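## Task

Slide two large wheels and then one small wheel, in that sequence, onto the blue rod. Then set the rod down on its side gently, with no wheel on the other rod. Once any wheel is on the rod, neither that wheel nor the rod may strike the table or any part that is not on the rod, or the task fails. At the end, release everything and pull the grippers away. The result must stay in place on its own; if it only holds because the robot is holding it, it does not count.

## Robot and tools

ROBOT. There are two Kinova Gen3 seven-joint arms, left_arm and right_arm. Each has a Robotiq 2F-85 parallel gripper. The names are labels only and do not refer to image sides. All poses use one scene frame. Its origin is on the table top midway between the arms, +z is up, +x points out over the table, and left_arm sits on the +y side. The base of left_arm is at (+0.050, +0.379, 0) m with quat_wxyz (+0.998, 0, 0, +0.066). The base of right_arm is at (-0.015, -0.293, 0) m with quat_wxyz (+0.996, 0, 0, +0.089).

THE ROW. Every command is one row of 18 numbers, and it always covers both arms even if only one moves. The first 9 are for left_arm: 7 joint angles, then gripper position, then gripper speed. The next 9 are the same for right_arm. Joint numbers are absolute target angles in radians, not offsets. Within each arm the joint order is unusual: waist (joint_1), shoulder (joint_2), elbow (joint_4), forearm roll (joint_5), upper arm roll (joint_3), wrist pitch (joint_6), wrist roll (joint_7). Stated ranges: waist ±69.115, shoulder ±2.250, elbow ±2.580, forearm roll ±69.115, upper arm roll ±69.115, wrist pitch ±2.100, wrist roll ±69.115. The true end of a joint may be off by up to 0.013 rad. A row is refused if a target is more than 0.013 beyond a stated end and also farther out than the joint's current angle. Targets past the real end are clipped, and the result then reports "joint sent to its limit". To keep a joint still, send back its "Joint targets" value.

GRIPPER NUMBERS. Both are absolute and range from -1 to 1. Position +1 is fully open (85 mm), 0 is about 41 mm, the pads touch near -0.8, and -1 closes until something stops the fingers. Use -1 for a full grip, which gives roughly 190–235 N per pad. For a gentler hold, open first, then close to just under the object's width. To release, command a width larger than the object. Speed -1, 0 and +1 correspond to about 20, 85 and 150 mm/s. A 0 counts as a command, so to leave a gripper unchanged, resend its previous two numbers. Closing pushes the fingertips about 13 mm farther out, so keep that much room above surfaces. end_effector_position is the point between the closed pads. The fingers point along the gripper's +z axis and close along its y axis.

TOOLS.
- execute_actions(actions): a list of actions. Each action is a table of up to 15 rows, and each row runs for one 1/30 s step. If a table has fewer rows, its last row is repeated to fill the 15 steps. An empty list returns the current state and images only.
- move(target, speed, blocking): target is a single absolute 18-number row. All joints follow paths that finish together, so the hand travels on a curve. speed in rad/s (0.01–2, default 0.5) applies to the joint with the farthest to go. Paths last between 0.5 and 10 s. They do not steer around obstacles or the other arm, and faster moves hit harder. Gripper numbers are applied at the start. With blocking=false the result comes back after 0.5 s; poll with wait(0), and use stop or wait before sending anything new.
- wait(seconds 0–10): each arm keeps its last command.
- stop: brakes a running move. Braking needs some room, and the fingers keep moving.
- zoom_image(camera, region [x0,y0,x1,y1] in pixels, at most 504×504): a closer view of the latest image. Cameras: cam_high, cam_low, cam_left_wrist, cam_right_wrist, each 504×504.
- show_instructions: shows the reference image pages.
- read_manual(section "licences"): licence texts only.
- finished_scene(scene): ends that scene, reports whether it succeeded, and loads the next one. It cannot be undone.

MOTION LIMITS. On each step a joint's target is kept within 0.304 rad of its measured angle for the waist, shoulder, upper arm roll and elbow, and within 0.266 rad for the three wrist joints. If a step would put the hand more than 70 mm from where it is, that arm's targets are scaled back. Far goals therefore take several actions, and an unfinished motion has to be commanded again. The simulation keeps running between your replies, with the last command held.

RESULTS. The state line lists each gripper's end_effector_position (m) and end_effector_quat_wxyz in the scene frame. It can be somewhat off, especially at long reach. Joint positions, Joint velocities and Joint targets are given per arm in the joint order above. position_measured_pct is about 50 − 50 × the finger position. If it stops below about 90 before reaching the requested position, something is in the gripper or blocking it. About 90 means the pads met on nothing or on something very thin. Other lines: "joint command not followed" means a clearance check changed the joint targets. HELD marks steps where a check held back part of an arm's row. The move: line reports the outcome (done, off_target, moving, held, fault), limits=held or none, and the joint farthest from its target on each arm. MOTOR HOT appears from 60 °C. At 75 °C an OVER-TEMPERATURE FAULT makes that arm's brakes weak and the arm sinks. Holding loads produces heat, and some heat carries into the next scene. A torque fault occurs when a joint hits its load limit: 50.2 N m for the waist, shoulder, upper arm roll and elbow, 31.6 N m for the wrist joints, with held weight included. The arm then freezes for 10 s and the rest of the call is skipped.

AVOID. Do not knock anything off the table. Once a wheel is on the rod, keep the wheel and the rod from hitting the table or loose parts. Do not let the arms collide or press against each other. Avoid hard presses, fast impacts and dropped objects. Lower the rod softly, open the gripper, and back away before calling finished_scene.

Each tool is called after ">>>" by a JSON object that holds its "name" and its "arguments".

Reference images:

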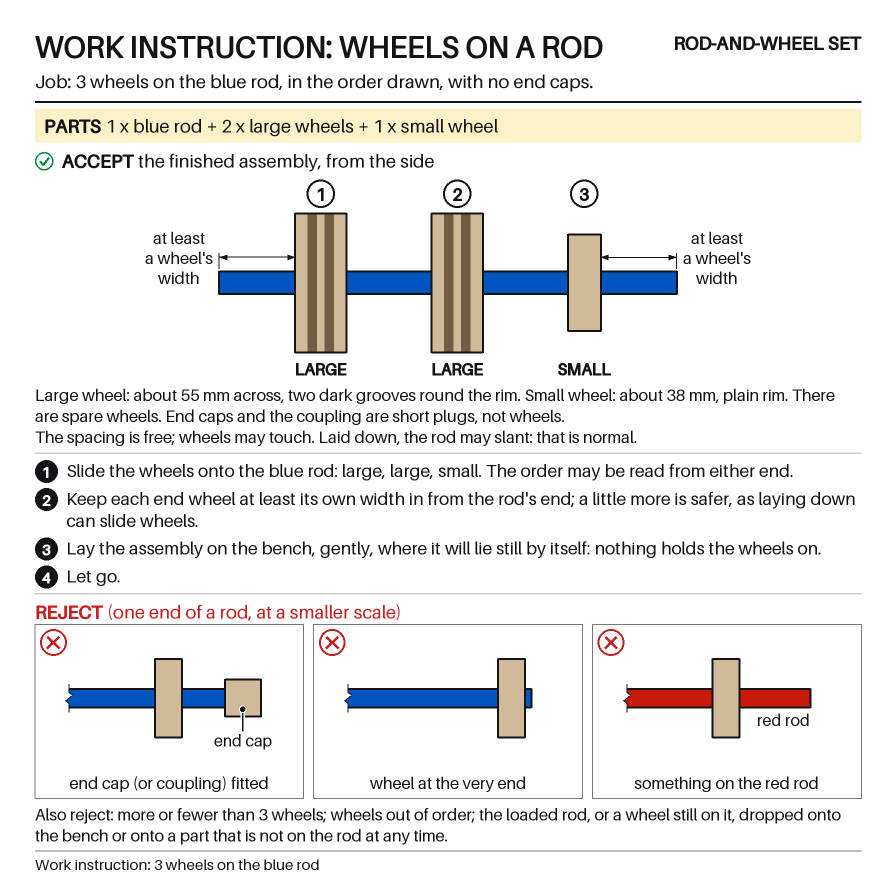

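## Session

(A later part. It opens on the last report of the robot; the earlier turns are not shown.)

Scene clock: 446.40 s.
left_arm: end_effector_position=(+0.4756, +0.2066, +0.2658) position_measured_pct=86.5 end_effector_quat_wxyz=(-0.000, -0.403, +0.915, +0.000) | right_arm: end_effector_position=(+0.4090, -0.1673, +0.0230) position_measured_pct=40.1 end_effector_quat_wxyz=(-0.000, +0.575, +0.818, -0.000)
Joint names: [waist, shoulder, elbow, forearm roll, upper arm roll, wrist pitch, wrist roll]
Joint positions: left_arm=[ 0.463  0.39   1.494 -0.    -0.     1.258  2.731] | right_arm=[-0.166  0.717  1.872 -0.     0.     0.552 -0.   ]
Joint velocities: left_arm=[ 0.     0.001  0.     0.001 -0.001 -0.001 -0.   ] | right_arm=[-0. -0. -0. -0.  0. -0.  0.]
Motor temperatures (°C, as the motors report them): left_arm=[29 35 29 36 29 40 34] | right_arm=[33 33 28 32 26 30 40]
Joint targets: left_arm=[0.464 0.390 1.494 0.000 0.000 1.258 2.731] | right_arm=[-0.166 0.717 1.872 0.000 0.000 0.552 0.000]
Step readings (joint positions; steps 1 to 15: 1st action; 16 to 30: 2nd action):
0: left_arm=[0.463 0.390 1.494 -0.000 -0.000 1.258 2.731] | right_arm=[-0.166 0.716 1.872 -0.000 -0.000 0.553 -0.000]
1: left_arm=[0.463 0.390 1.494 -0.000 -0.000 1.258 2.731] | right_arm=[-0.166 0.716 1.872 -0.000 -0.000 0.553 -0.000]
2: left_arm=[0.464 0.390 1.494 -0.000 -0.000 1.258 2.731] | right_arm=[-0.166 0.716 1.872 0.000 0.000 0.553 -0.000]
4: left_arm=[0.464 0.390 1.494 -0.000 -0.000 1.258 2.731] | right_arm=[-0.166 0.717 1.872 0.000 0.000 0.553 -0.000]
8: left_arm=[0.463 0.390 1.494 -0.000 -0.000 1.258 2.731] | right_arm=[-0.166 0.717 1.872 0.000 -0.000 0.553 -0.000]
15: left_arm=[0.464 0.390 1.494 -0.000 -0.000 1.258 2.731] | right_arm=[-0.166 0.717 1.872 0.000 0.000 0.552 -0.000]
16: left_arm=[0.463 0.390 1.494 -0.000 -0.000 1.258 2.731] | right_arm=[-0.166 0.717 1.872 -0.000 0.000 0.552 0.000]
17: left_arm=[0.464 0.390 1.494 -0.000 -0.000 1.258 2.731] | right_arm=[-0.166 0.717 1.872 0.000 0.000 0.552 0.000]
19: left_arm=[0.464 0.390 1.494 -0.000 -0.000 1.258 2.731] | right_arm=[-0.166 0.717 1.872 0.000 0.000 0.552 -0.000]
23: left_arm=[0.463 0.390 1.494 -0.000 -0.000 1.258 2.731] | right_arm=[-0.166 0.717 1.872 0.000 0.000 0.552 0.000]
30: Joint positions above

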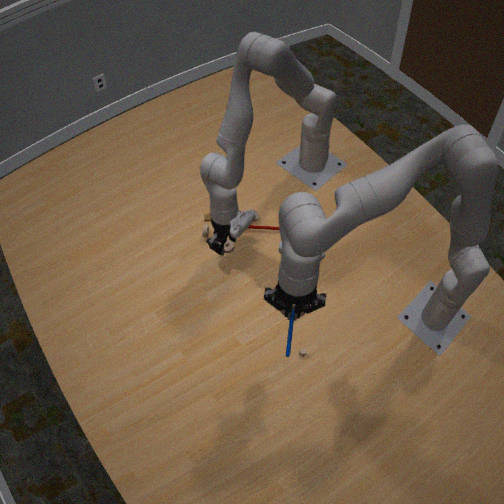

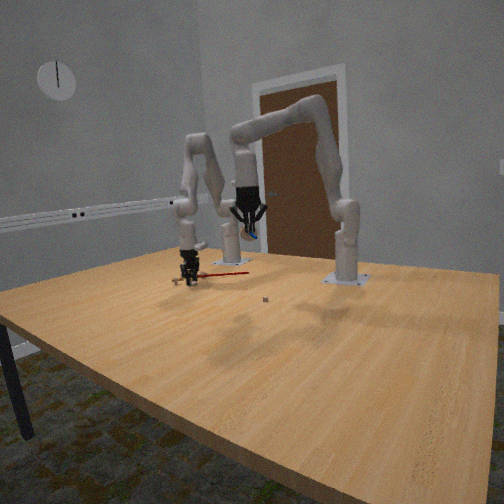

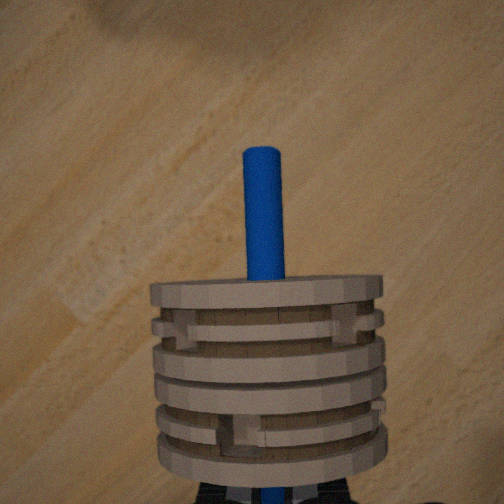

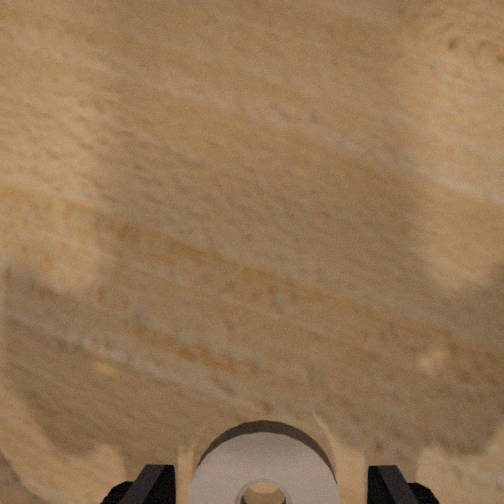

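>>> {"name": "execute_actions", "arguments": {"actions": [[[0.4635,0.3898,1.4936,0,0,1.2582,2.731,-1,-0.5,-0.1661,0.7236,1.8732,0,0,0.5448,0,0.2,-0.5]],[[0.4635,0.3898,1.4936,0,0,1.2582,2.731,-1,-0.5,-0.1661,0.7236,1.8732,0,0,0.5448,0,-1,-0.5]],[[0.4635,0.3898,1.4936,0,0,1.2582,2.731,-1,-0.5,-0.1661,0.7236,1.8732,0,0,0.5448,0,-1,-0.5]]]}}

>>> {"name": "move", "arguments": {"target": [0.4635,0.3898,1.4936,0,0,1.2582,2.731,-1,-0.5,-0.1661,0.5318,1.7972,0,0,0.8126,0,-1,-0.5], "speed": 0.4}}

Scene clock: 453.00 s.
left_arm: end_effector_position=(+0.4756, +0.2066, +0.2658) position_measured_pct=86.5 end_effector_quat_wxyz=(-0.000, -0.403, +0.915, +0.000) | right_arm: end_effector_position=(+0.4090, -0.1673, +0.0207) position_measured_pct=56.7 end_effector_quat_wxyz=(+0.000, +0.575, +0.818, +0.000)
Joint names: [waist, shoulder, elbow, forearm roll, upper arm roll, wrist pitch, wrist roll]
Joint positions: left_arm=[ 0.464  0.39   1.494 -0.    -0.     1.258  2.731] | right_arm=[-0.166  0.722  1.873 -0.     0.     0.546 -0.   ]
Joint velocities: left_arm=[-0.001 -0.002  0.     0.001 -0.    -0.    -0.   ] | right_arm=[ 0. -0. -0.  0.  0. -0. -0.]
Motor temperatures (°C, as the motors report them): left_arm=[29 35 29 36 29 40 34] | right_arm=[33 33 28 32 26 30 40]
Joint targets: left_arm=[0.464 0.390 1.494 0.000 0.000 1.258 2.731] | right_arm=[-0.166 0.724 1.873 0.000 0.000 0.545 0.000]
Step readings (joint positions; steps 1 to 15: 1st action; 16 to 30: 2nd action; 31 to 45: 3rd action):
0: left_arm=[0.463 0.390 1.494 -0.000 -0.000 1.258 2.731] | right_arm=[-0.166 0.717 1.872 0.000 0.000 0.552 -0.000]
1: left_arm=[0.464 0.390 1.494 -0.000 -0.000 1.258 2.731] | right_arm=[-0.166 0.718 1.872 -0.000 0.000 0.552 0.000]
2: left_arm=[0.463 0.390 1.494 -0.000 -0.000 1.258 2.731] | right_arm=[-0.166 0.721 1.872 -0.000 0.000 0.549 -0.000]
4: left_arm=[0.464 0.390 1.494 -0.000 -0.000 1.258 2.731] | right_arm=[-0.166 0.723 1.873 0.000 -0.000 0.546 0.000]
8: left_arm=[0.464 0.390 1.494 -0.000 -0.000 1.258 2.731] | right_arm=[-0.166 0.723 1.873 0.000 -0.000 0.545 -0.000]
15: left_arm=[0.464 0.390 1.494 -0.000 -0.000 1.258 2.731] | right_arm=[-0.166 0.724 1.873 0.000 -0.000 0.545 0.000]
16: left_arm=[0.464 0.390 1.494 -0.000 -0.000 1.258 2.731] | right_arm=[-0.166 0.724 1.873 0.000 0.000 0.545 0.000]
17: left_arm=[0.463 0.390 1.494 -0.000 -0.000 1.258 2.731] | right_arm=[-0.166 0.724 1.873 0.000 0.000 0.545 -0.000]
19: left_arm=[0.464 0.390 1.494 -0.000 -0.000 1.258 2.731] | right_arm=[-0.166 0.724 1.873 0.000 0.000 0.545 -0.000]
23: left_arm=[0.463 0.390 1.494 -0.000 -0.000 1.258 2.731] | right_arm=[-0.166 0.724 1.873 0.000 0.000 0.545 0.000]
30: left_arm=[0.464 0.390 1.494 -0.000 -0.000 1.258 2.731] | right_arm=[-0.166 0.722 1.873 -0.000 0.000 0.546 -0.000]
31: left_arm=[0.463 0.390 1.494 -0.000 -0.000 1.258 2.731] | right_arm=[-0.166 0.722 1.873 -0.000 0.000 0.546 -0.000]
32: left_arm=[0.463 0.390 1.494 -0.000 -0.000 1.258 2.731] | right_arm=[-0.166 0.722 1.873 -0.000 0.000 0.546 -0.000]
34: left_arm=[0.464 0.390 1.494 -0.000 -0.000 1.258 2.731] | right_arm=[-0.166 0.722 1.873 -0.000 0.000 0.546 -0.000]
38: left_arm=[0.464 0.390 1.494 -0.000 -0.000 1.258 2.731] | right_arm=[-0.166 0.722 1.873 -0.000 0.000 0.546 -0.000]
45: Joint positions above

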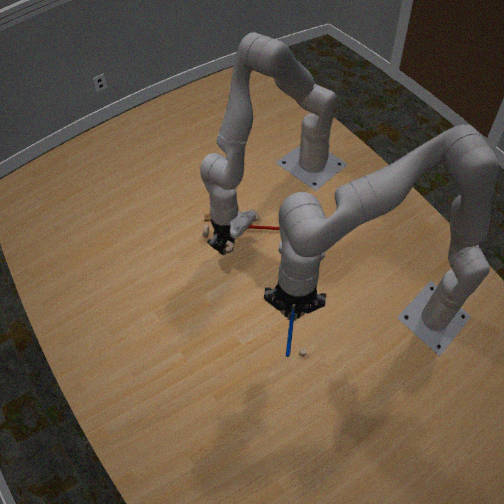

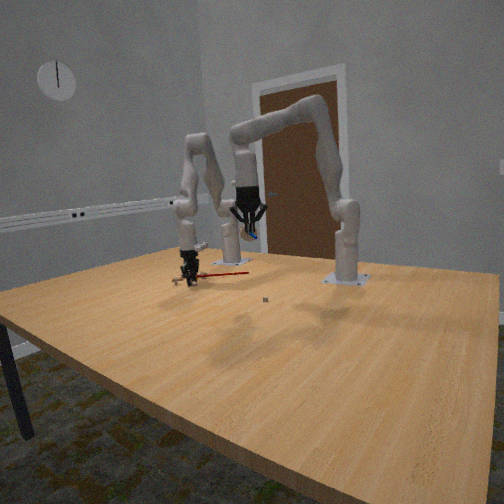

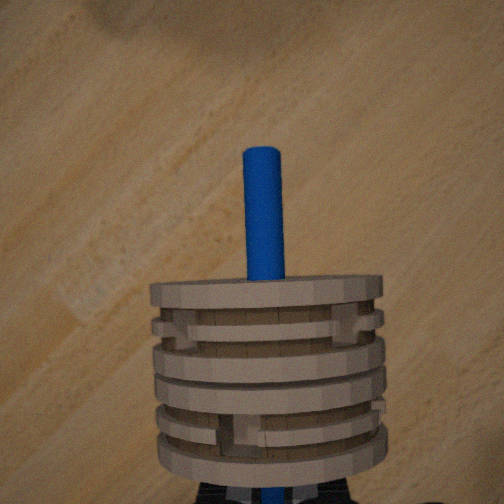

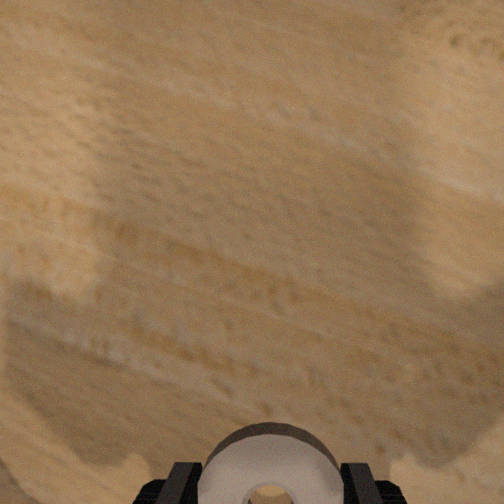

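Scene clock: 454.13 s.
left_arm: end_effector_position=(+0.4756, +0.2066, +0.2658) position_measured_pct=86.5 end_effector_quat_wxyz=(-0.000, -0.403, +0.915, +0.000) | right_arm: end_effector_position=(+0.4090, -0.1673, +0.1199) position_measured_pct=56.7 end_effector_quat_wxyz=(-0.000, +0.575, +0.818, -0.000)
Joint names: [waist, shoulder, elbow, forearm roll, upper arm roll, wrist pitch, wrist roll]
Joint positions: left_arm=[ 0.464  0.39   1.494 -0.    -0.     1.258  2.731] | right_arm=[-0.166  0.532  1.797 -0.     0.     0.813 -0.   ]
Joint velocities: left_arm=[-0.    -0.    -0.001  0.     0.    -0.001  0.   ] | right_arm=[-0.001 -0.003 -0.     0.    -0.     0.    -0.   ]
Motor temperatures (°C, as the motors report them): left_arm=[29 35 29 36 29 40 34] | right_arm=[33 33 28 32 26 30 40]
Joint targets: left_arm=[0.464 0.390 1.494 0.000 0.000 1.258 2.731] | right_arm=[-0.166 0.532 1.797 0.000 0.000 0.813 0.000]
move: done; limits=none; left_arm: farthest joint: the waist, 0.000 radians from its target (0.000 radians at the start); right_arm: farthest joint: the waist, 0.000 radians from its target (0.000 radians at the start)

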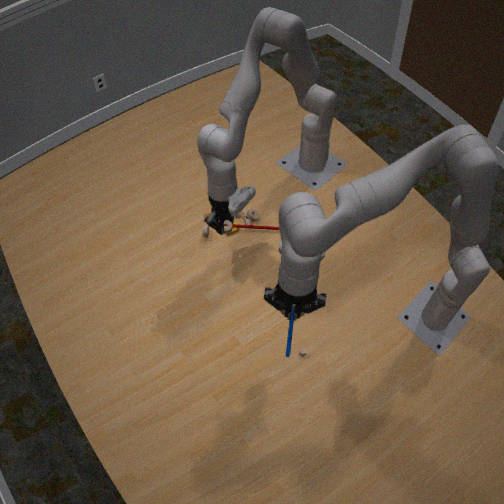

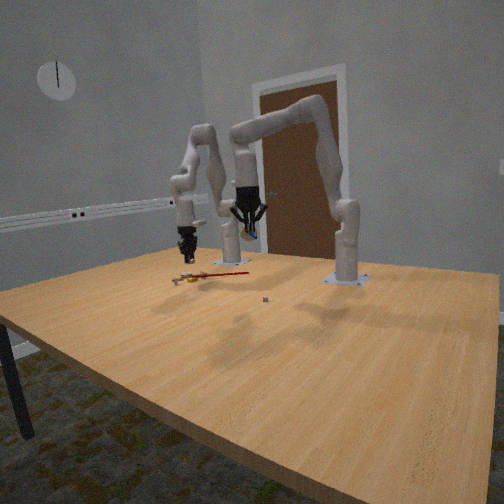

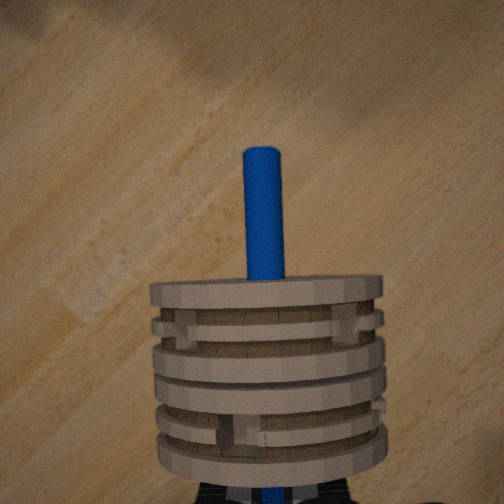

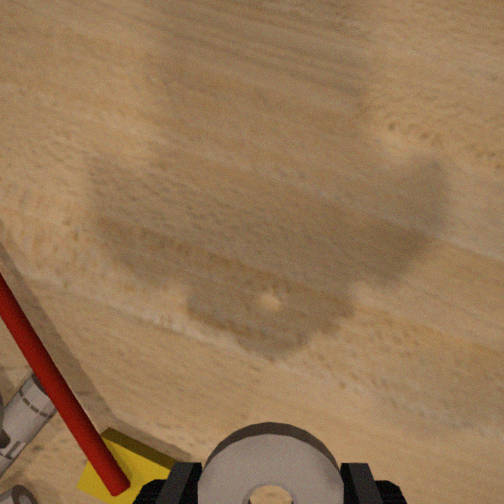

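>>> {"name": "move", "arguments": {"target": [0.4635,0.3898,1.4936,0,0,1.2582,2.731,-1,-0.5,-0.6508,0.8825,2.5703,0,0,-1.882,0,-1,-0.5], "speed": 0.8}}

>>> {"name": "move", "arguments": {"target": [0.4635,0.3898,1.4936,0,0,1.2582,2.731,-1,-0.5,-0.6508,0.8406,2.4055,0,0,-1.6753,0,-1,-0.5], "speed": 0.15}}

>>> {"name": "zoom_image", "arguments": {"camera": "cam_right_wrist", "region": [200,424,340,504]}}

Scene clock: 463.67 s.
left_arm: end_effector_position=(+0.4756, +0.2066, +0.2658) position_measured_pct=86.5 end_effector_quat_wxyz=(-0.000, -0.403, +0.915, +0.000) | right_arm: end_effector_position=(+0.3681, +0.0883, +0.2530) position_measured_pct=56.7 end_effector_quat_wxyz=(+0.256, +0.256, +0.659, +0.659)
Joint names: [waist, shoulder, elbow, forearm roll, upper arm roll, wrist pitch, wrist roll]
Joint positions: left_arm=[ 0.463  0.39   1.494 -0.    -0.     1.258  2.731] | right_arm=[-0.651  0.882  2.57   0.    -0.    -1.882  0.   ]
Joint velocities: left_arm=[ 0.001 -0.    -0.     0.002 -0.     0.     0.001] | right_arm=[-0.003  0.003 -0.001  0.     0.    -0.    -0.   ]
Motor temperatures (°C, as the motors report them): left_arm=[29 35 29 36 29 40 34] | right_arm=[33 33 28 32 26 30 40]
Joint targets: left_arm=[0.464 0.390 1.494 0.000 0.000 1.258 2.731] | right_arm=[-0.651 0.882 2.570 0.000 0.000 -1.882 0.000]
move: done; limits=none; left_arm: farthest joint: the waist, 0.000 radians from its target (0.000 radians at the start); right_arm: farthest joint: the waist, 0.000 radians from its target (0.485 radians at the start)

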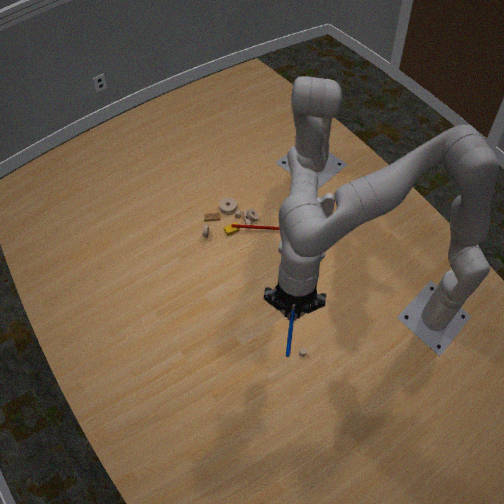

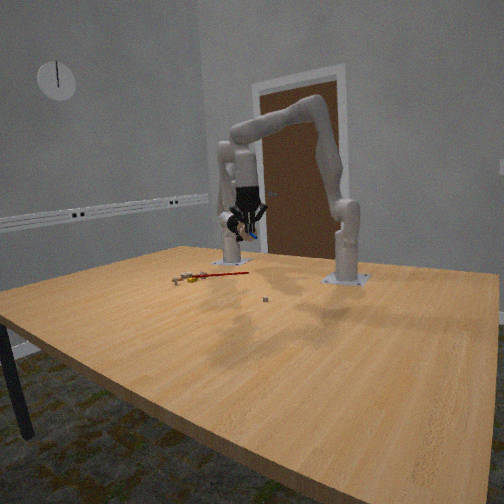

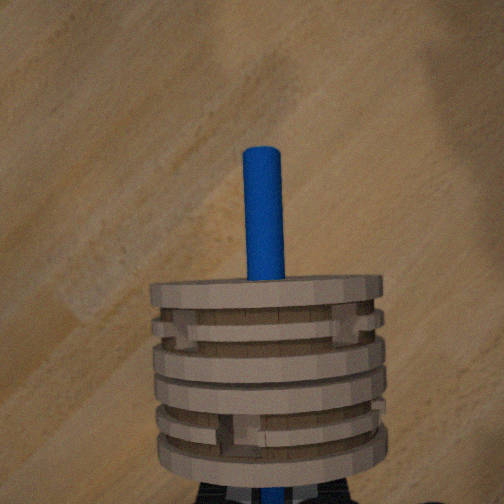

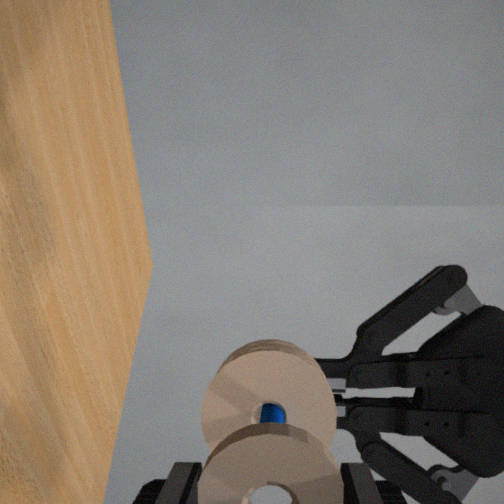

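Scene clock: 465.40 s.
left_arm: end_effector_position=(+0.4756, +0.2066, +0.2658) position_measured_pct=86.5 end_effector_quat_wxyz=(-0.000, -0.403, +0.915, +0.000) | right_arm: end_effector_position=(+0.4031, +0.1267, +0.2528) position_measured_pct=56.7 end_effector_quat_wxyz=(+0.256, +0.256, +0.659, +0.659)
Joint names: [waist, shoulder, elbow, forearm roll, upper arm roll, wrist pitch, wrist roll]
Joint positions: left_arm=[ 0.463  0.39   1.494 -0.    -0.     1.258  2.731] | right_arm=[-0.651  0.841  2.406 -0.     0.    -1.675 -0.   ]
Joint velocities: left_arm=[-0.001  0.     0.001  0.    -0.     0.001  0.   ] | right_arm=[ 0.    -0.001 -0.001  0.    -0.     0.    -0.   ]
Motor temperatures (°C, as the motors report them): left_arm=[29 35 29 36 29 40 34] | right_arm=[33 33 28 32 26 30 40]
Joint targets: left_arm=[0.464 0.390 1.494 0.000 0.000 1.258 2.731] | right_arm=[-0.651 0.841 2.405 0.000 0.000 -1.675 0.000]
move: done; limits=none; left_arm: farthest joint: the waist, 0.000 radians from its target (0.000 radians at the start); right_arm: farthest joint: the waist, 0.000 radians from its target (0.000 radians at the start)

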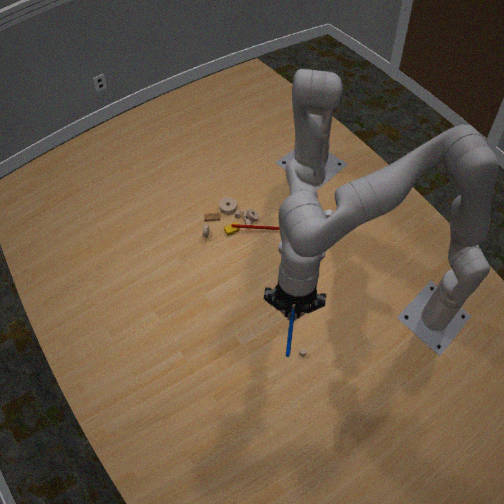

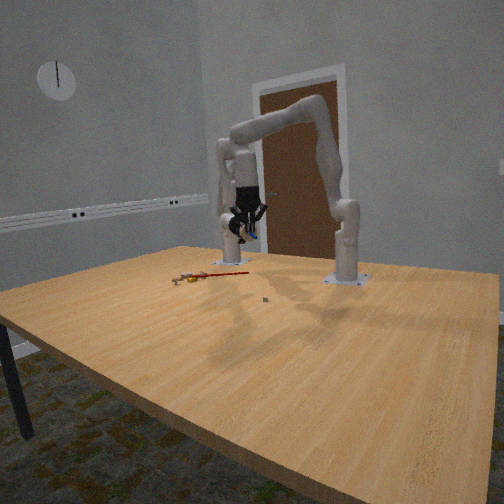

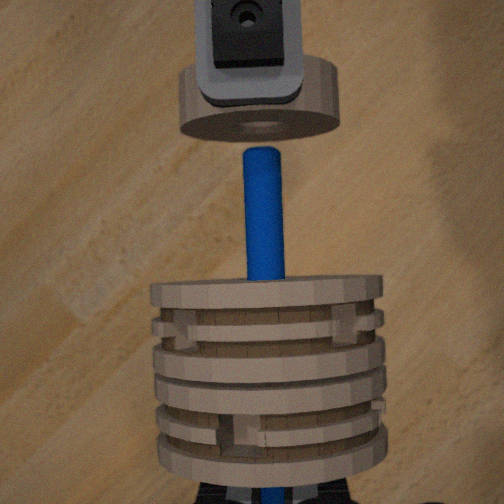

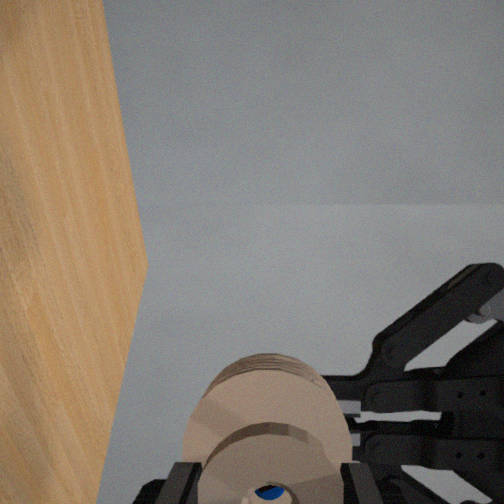

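Region (200, 424, 340, 504) of cam_right_wrist's 504x504 image, scaled by 3.600; it fills the top 288 rows of this view, and the rest is white.

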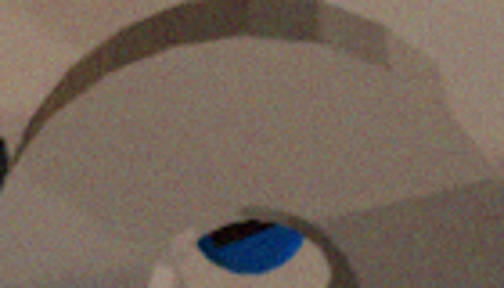

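>>> {"name": "move", "arguments": {"target": [0.4635,0.3898,1.4936,0,0,1.2582,2.731,-1,-0.5,-0.6508,0.8364,2.3644,0,0,-1.6300,0,-1,-0.5], "speed": 0.04}}

>>> {"name": "move", "arguments": {"target": [0.4635,0.3898,1.4936,0,0,1.2582,2.731,-1,-0.5,-0.6508,0.8351,2.2977,0,0,-1.562,0,-1,-0.5], "speed": 0.05}}

Scene clock: 470.53 s.
left_arm: end_effector_position=(+0.4756, +0.2066, +0.2658) position_measured_pct=86.5 end_effector_quat_wxyz=(-0.000, -0.403, +0.915, +0.000) | right_arm: end_effector_position=(+0.4118, +0.1363, +0.2530) position_measured_pct=56.7 end_effector_quat_wxyz=(+0.256, +0.256, +0.659, +0.659)
Joint names: [waist, shoulder, elbow, forearm roll, upper arm roll, wrist pitch, wrist roll]
Joint positions: left_arm=[ 0.464  0.39   1.494 -0.    -0.     1.258  2.731] | right_arm=[-0.651  0.836  2.364 -0.    -0.    -1.63  -0.   ]
Joint velocities: left_arm=[ 0.    -0.001  0.     0.001 -0.    -0.     0.001] | right_arm=[-0. -0. -0. -0.  0.  0.  0.]
Motor temperatures (°C, as the motors report them): left_arm=[29 35 29 36 29 40 34] | right_arm=[33 33 28 32 26 30 40]
Joint targets: left_arm=[0.464 0.390 1.494 0.000 0.000 1.258 2.731] | right_arm=[-0.651 0.836 2.364 0.000 0.000 -1.630 0.000]
move: done; limits=none; left_arm: farthest joint: the waist, 0.000 radians from its target (0.000 radians at the start); right_arm: farthest joint: the waist, 0.000 radians from its target (0.000 radians at the start)

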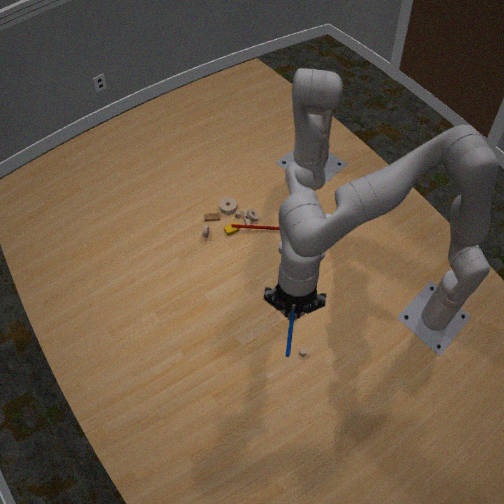

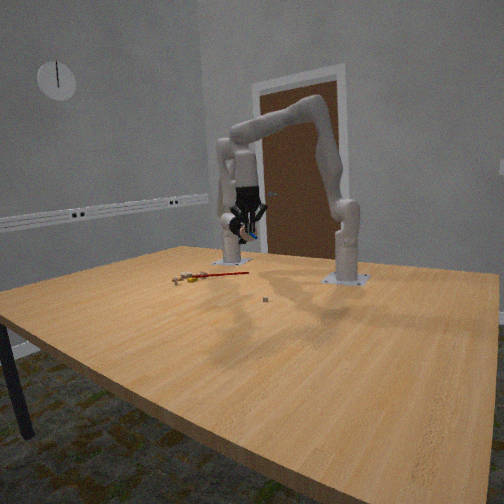

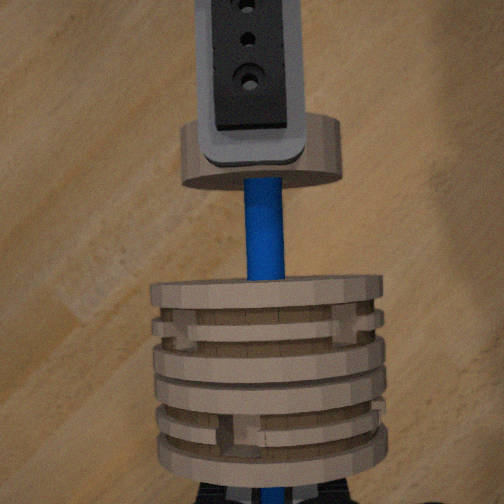

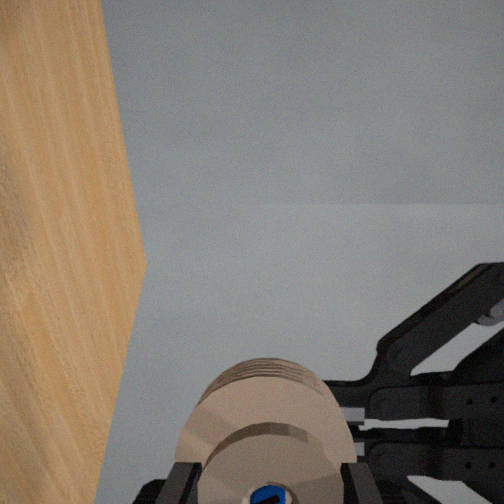

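Scene clock: 472.17 s.
left_arm: end_effector_position=(+0.4756, +0.2066, +0.2658) position_measured_pct=86.5 end_effector_quat_wxyz=(-0.000, -0.403, +0.915, +0.000) | right_arm: end_effector_position=(+0.4260, +0.1518, +0.2528) position_measured_pct=56.7 end_effector_quat_wxyz=(+0.256, +0.256, +0.659, +0.659)
Joint names: [waist, shoulder, elbow, forearm roll, upper arm roll, wrist pitch, wrist roll]
Joint positions: left_arm=[ 0.463  0.39   1.494 -0.    -0.     1.258  2.731] | right_arm=[-0.651  0.835  2.298 -0.    -0.    -1.562  0.   ]
Joint velocities: left_arm=[-0.001  0.     0.001  0.     0.    -0.     0.001] | right_arm=[-0.    -0.    -0.001 -0.     0.     0.     0.   ]
Motor temperatures (°C, as the motors report them): left_arm=[29 35 29 36 29 40 34] | right_arm=[33 33 28 32 26 30 40]
Joint targets: left_arm=[0.464 0.390 1.494 0.000 0.000 1.258 2.731] | right_arm=[-0.651 0.835 2.298 0.000 0.000 -1.562 0.000]
move: done; limits=none; left_arm: farthest joint: the waist, 0.000 radians from its target (0.000 radians at the start); right_arm: farthest joint: the waist, 0.000 radians from its target (0.000 radians at the start)

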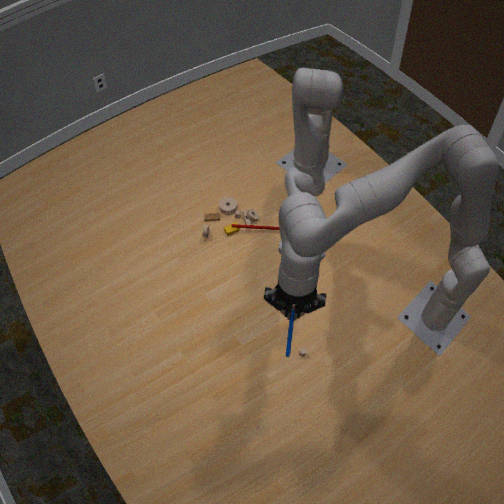

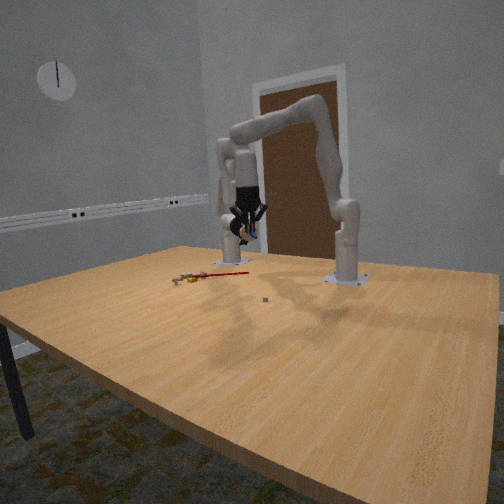

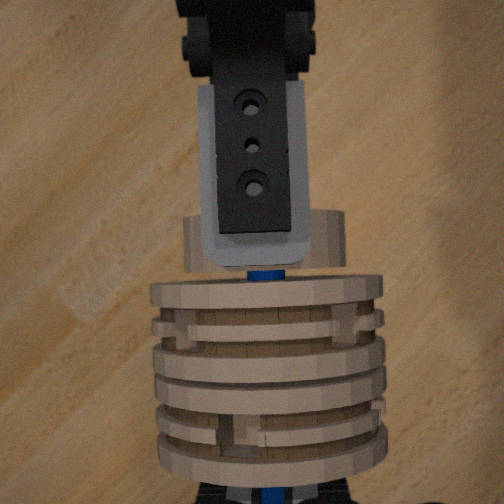

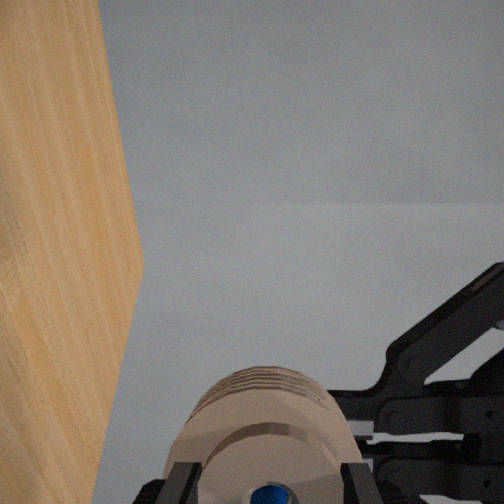

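>>> {"name": "move", "arguments": {"target": [0.4635,0.3898,1.4936,0,0,1.2582,2.731,-1,-0.5,-0.6508,0.8348,2.2850,0,0,-1.5490,0,-1,-0.5], "speed": 0.03}}

>>> {"name": "execute_actions", "arguments": {"actions": [[[0.4635,0.3898,1.4936,0,0,1.2582,2.731,-1,-0.5,-0.6508,0.8348,2.2850,0,0,-1.5490,0,0.3,-0.5]],[[0.4635,0.3898,1.4936,0,0,1.2582,2.731,-1,-0.5,-0.6508,0.8348,2.2850,0,0,-1.5490,0,1,0]]]}}

>>> {"name": "move", "arguments": {"target": [0.4635,0.3898,1.4936,0,0,1.2582,2.731,-1,-0.5,-0.6508,0.8605,2.5066,0,0,-1.7963,0,1,0], "speed": 0.2}}

Scene clock: 477.63 s.
left_arm: end_effector_position=(+0.4757, +0.2067, +0.2658) position_measured_pct=86.5 end_effector_quat_wxyz=(-0.000, -0.403, +0.915, +0.000) | right_arm: end_effector_position=(+0.4287, +0.1547, +0.2530) position_measured_pct=56.7 end_effector_quat_wxyz=(+0.256, +0.256, +0.659, +0.659)
Joint names: [waist, shoulder, elbow, forearm roll, upper arm roll, wrist pitch, wrist roll]
Joint positions: left_arm=[ 0.463  0.39   1.494 -0.    -0.     1.258  2.731] | right_arm=[-0.651  0.835  2.285 -0.     0.    -1.549  0.   ]
Joint velocities: left_arm=[ 0.001 -0.     0.    -0.001  0.     0.001  0.001] | right_arm=[ 0.     0.    -0.001  0.    -0.     0.001  0.   ]
Motor temperatures (°C, as the motors report them): left_arm=[29 35 29 36 29 40 34] | right_arm=[33 33 28 32 26 30 40]
Joint targets: left_arm=[0.464 0.390 1.494 0.000 0.000 1.258 2.731] | right_arm=[-0.651 0.835 2.285 0.000 0.000 -1.549 0.000]
move: done; limits=none; left_arm: farthest joint: the waist, 0.000 radians from its target (0.000 radians at the start); right_arm: farthest joint: the waist, 0.000 radians from its target (0.000 radians at the start)

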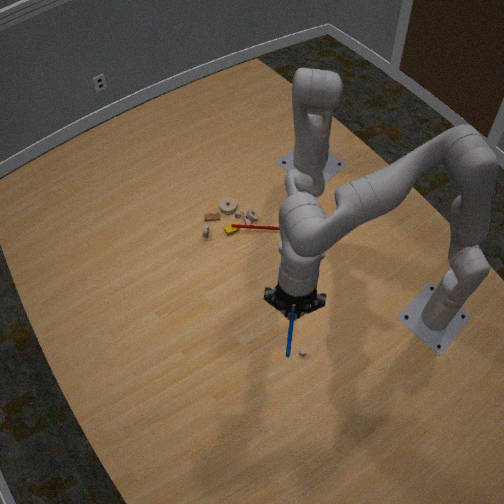

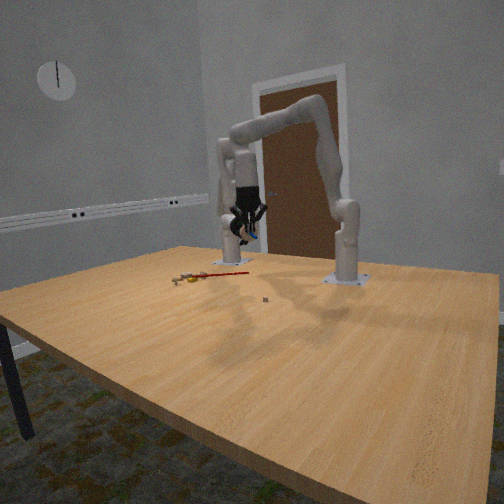

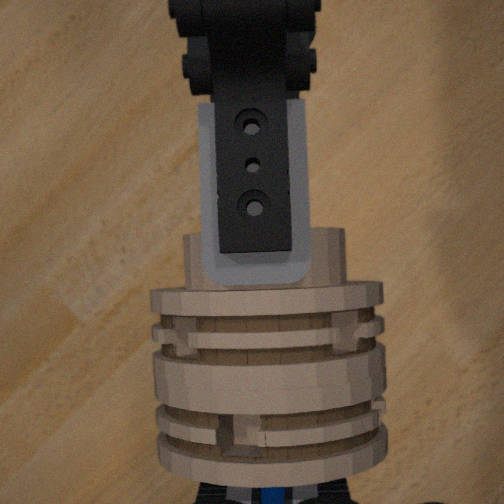

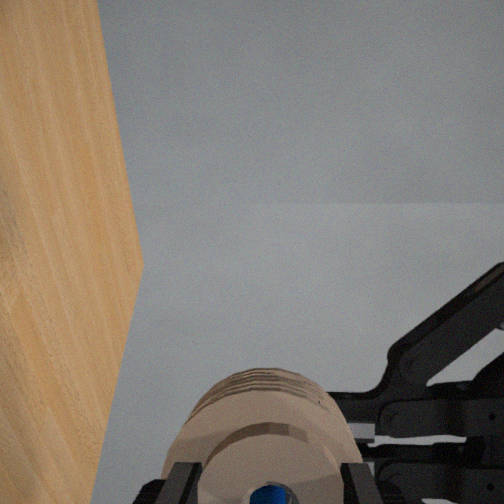

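Scene clock: 478.63 s.
left_arm: end_effector_position=(+0.4756, +0.2066, +0.2658) position_measured_pct=86.5 end_effector_quat_wxyz=(-0.000, -0.403, +0.915, +0.000) | right_arm: end_effector_position=(+0.4287, +0.1547, +0.2530) position_measured_pct=1.2 end_effector_quat_wxyz=(+0.256, +0.256, +0.659, +0.659)
Joint names: [waist, shoulder, elbow, forearm roll, upper arm roll, wrist pitch, wrist roll]
Joint positions: left_arm=[ 0.463  0.39   1.494 -0.    -0.     1.258  2.731] | right_arm=[-0.651  0.835  2.285 -0.     0.    -1.549 -0.   ]
Joint velocities: left_arm=[-0.    -0.    -0.     0.001 -0.     0.     0.   ] | right_arm=[-0.  0. -0.  0.  0.  0. -0.]
Motor temperatures (°C, as the motors report them): left_arm=[29 35 29 36 29 40 34] | right_arm=[33 33 28 32 26 30 40]
Joint targets: left_arm=[0.464 0.390 1.494 0.000 0.000 1.258 2.731] | right_arm=[-0.651 0.835 2.285 0.000 0.000 -1.549 0.000]
Step readings (joint positions; steps 1 to 15: 1st action; 16 to 30: 2nd action):
0: left_arm=[0.463 0.390 1.494 -0.000 -0.000 1.258 2.731] | right_arm=[-0.651 0.835 2.285 -0.000 0.000 -1.549 0.000]
1: left_arm=[0.463 0.390 1.494 -0.000 -0.000 1.258 2.731] | right_arm=[-0.651 0.835 2.285 -0.000 0.000 -1.549 0.000]
2: left_arm=[0.463 0.390 1.494 -0.000 -0.000 1.258 2.731] | right_arm=[-0.651 0.835 2.285 -0.000 0.000 -1.549 0.000]
4: left_arm=[0.463 0.390 1.494 -0.000 -0.000 1.258 2.731] | right_arm=[-0.651 0.835 2.285 -0.000 -0.000 -1.549 0.000]
8: left_arm=[0.463 0.390 1.494 -0.000 -0.000 1.258 2.731] | right_arm=[-0.651 0.835 2.285 -0.000 0.000 -1.549 -0.000]
15: left_arm=[0.463 0.390 1.494 -0.000 -0.000 1.258 2.731] | right_arm=[-0.651 0.835 2.285 -0.000 0.000 -1.549 0.000]
16: left_arm=[0.463 0.390 1.494 -0.000 -0.000 1.258 2.731] | right_arm=[-0.651 0.835 2.285 -0.000 0.000 -1.549 0.000]
17: left_arm=[0.463 0.390 1.494 -0.000 -0.000 1.258 2.731] | right_arm=[-0.651 0.835 2.285 0.000 -0.000 -1.549 0.000]
19: left_arm=[0.463 0.390 1.494 -0.000 -0.000 1.258 2.731] | right_arm=[-0.651 0.835 2.285 -0.000 -0.000 -1.549 0.000]
23: left_arm=[0.464 0.390 1.494 -0.000 -0.000 1.258 2.731] | right_arm=[-0.651 0.835 2.285 -0.000 0.000 -1.549 0.000]
30: Joint positions above

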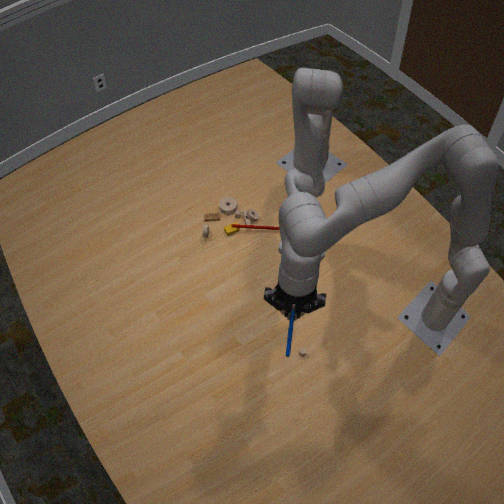

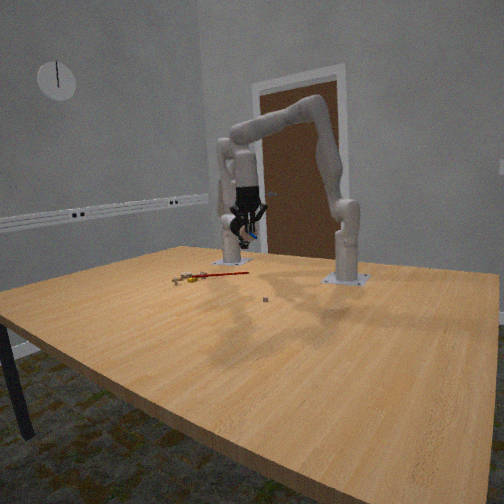

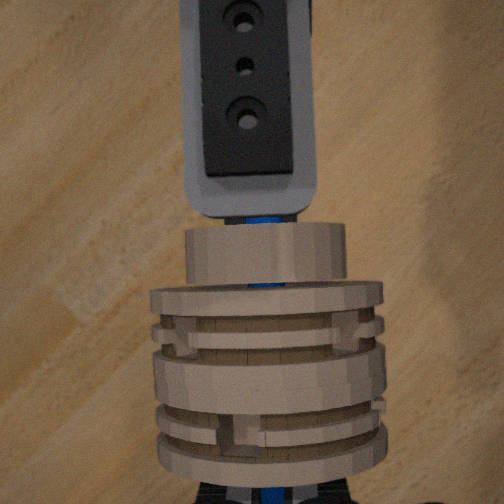

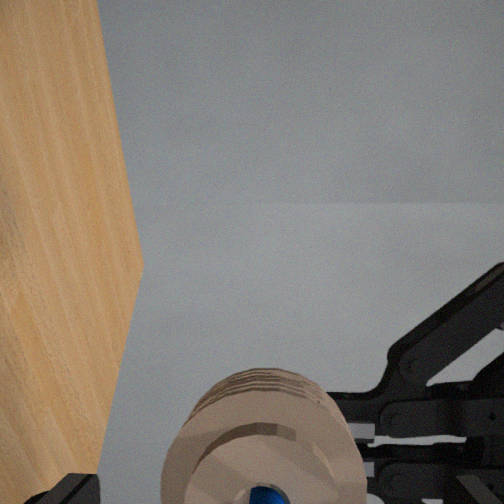

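Scene clock: 480.23 s.
left_arm: end_effector_position=(+0.4756, +0.2066, +0.2658) position_measured_pct=86.5 end_effector_quat_wxyz=(-0.000, -0.403, +0.915, +0.000) | right_arm: end_effector_position=(+0.3815, +0.1031, +0.2528) position_measured_pct=0.0 end_effector_quat_wxyz=(+0.256, +0.256, +0.659, +0.659)
Joint names: [waist, shoulder, elbow, forearm roll, upper arm roll, wrist pitch, wrist roll]
Joint positions: left_arm=[ 0.464  0.39   1.494 -0.    -0.     1.258  2.731] | right_arm=[-0.651  0.86   2.507  0.     0.    -1.796  0.   ]
Joint velocities: left_arm=[-0.    -0.001 -0.    -0.001  0.     0.    -0.   ] | right_arm=[-0.     0.001  0.003  0.     0.    -0.     0.   ]
Motor temperatures (°C, as the motors report them): left_arm=[29 35 29 36 29 40 34] | right_arm=[33 33 28 32 26 30 40]
Joint targets: left_arm=[0.464 0.390 1.494 0.000 0.000 1.258 2.731] | right_arm=[-0.651 0.861 2.507 0.000 0.000 -1.796 0.000]
move: done; limits=none; left_arm: farthest joint: the waist, 0.000 radians from its target (0.000 radians at the start); right_arm: farthest joint: the waist, 0.000 radians from its target (0.000 radians at the start)

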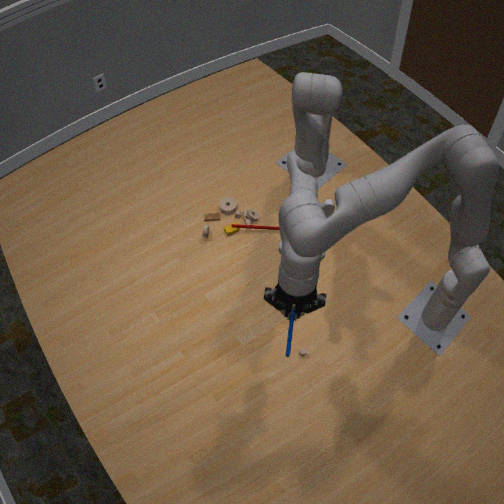

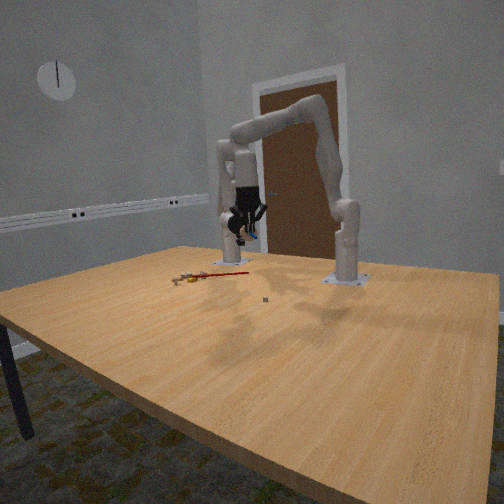

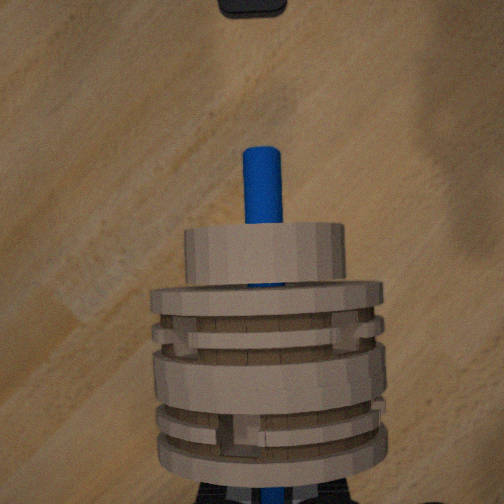

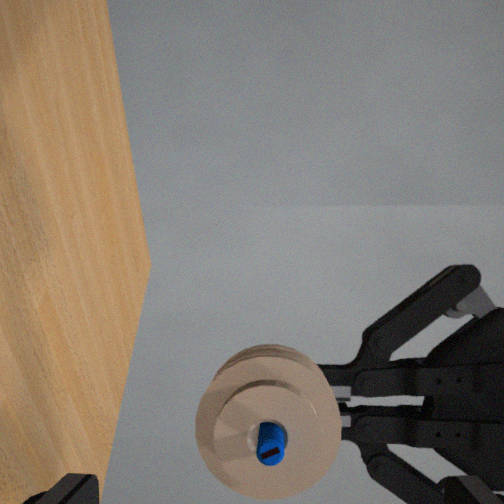

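>>> {"name": "move", "arguments": {"target": [0.4635,0.3898,1.4936,0,0,1.2582,2.731,-1,-0.5,0.3,0.3,1.95,0,0,0.89,0,1,0], "speed": 0.9}}

Scene clock: 499.73 s.
left_arm: end_effector_position=(+0.4756, +0.2066, +0.2658) position_measured_pct=86.5 end_effector_quat_wxyz=(-0.000, -0.403, +0.915, +0.000) | right_arm: end_effector_position=(+0.3487, -0.3624, +0.1780) position_measured_pct=0.0 end_effector_quat_wxyz=(+0.001, +0.749, +0.663, +0.000)
Joint names: [waist, shoulder, elbow, forearm roll, upper arm roll, wrist pitch, wrist roll]
Joint positions: left_arm=[ 0.464  0.39   1.494 -0.    -0.     1.258  2.731] | right_arm=[ 0.3   0.3   1.95  0.    0.    0.89 -0.  ]
Joint velocities: left_arm=[-0.001  0.001  0.    -0.001  0.    -0.     0.   ] | right_arm=[ 0.003 -0.001  0.002  0.    -0.     0.     0.   ]
Motor temperatures (°C, as the motors report them): left_arm=[29 35 29 36 29 40 34] | right_arm=[33 33 28 32 26 30 40]
Joint targets: left_arm=[0.464 0.390 1.494 0.000 0.000 1.258 2.731] | right_arm=[0.300 0.300 1.950 0.000 0.000 0.890 0.000]
move: done; limits=none; left_arm: farthest joint: the waist, 0.000 radians from its target (0.000 radians at the start); right_arm: farthest joint: the waist, 0.000 radians from its target (0.951 radians at the start)

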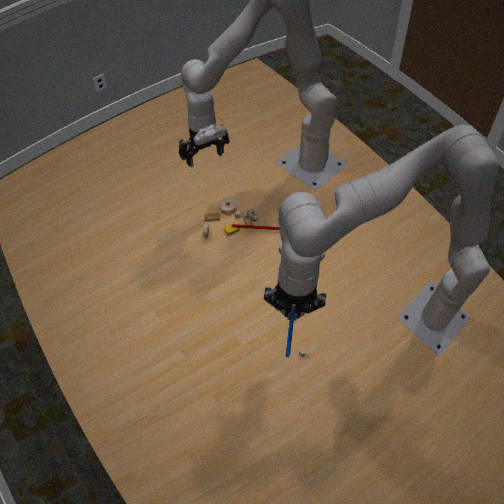

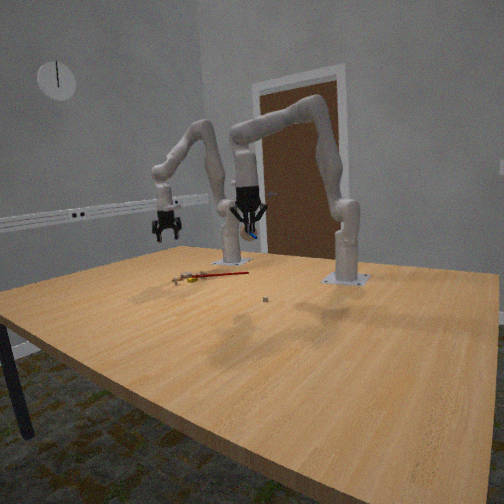

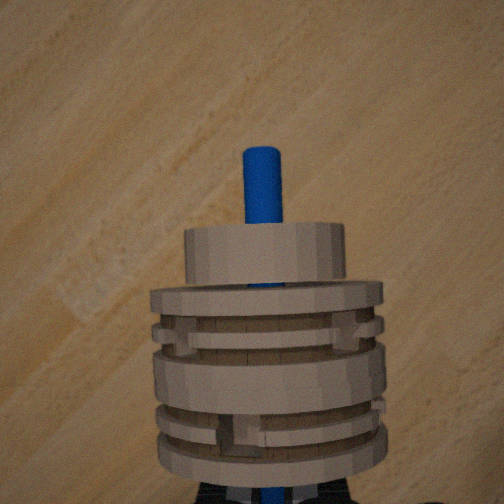

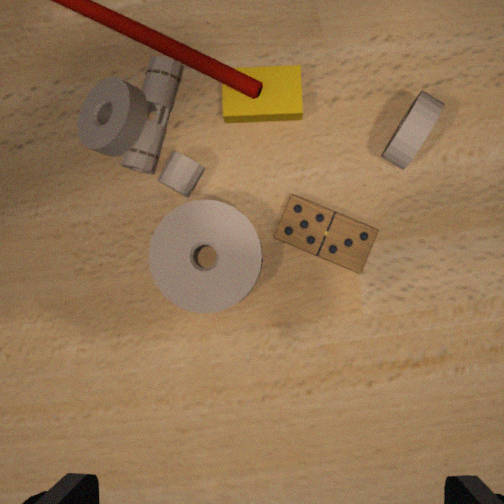

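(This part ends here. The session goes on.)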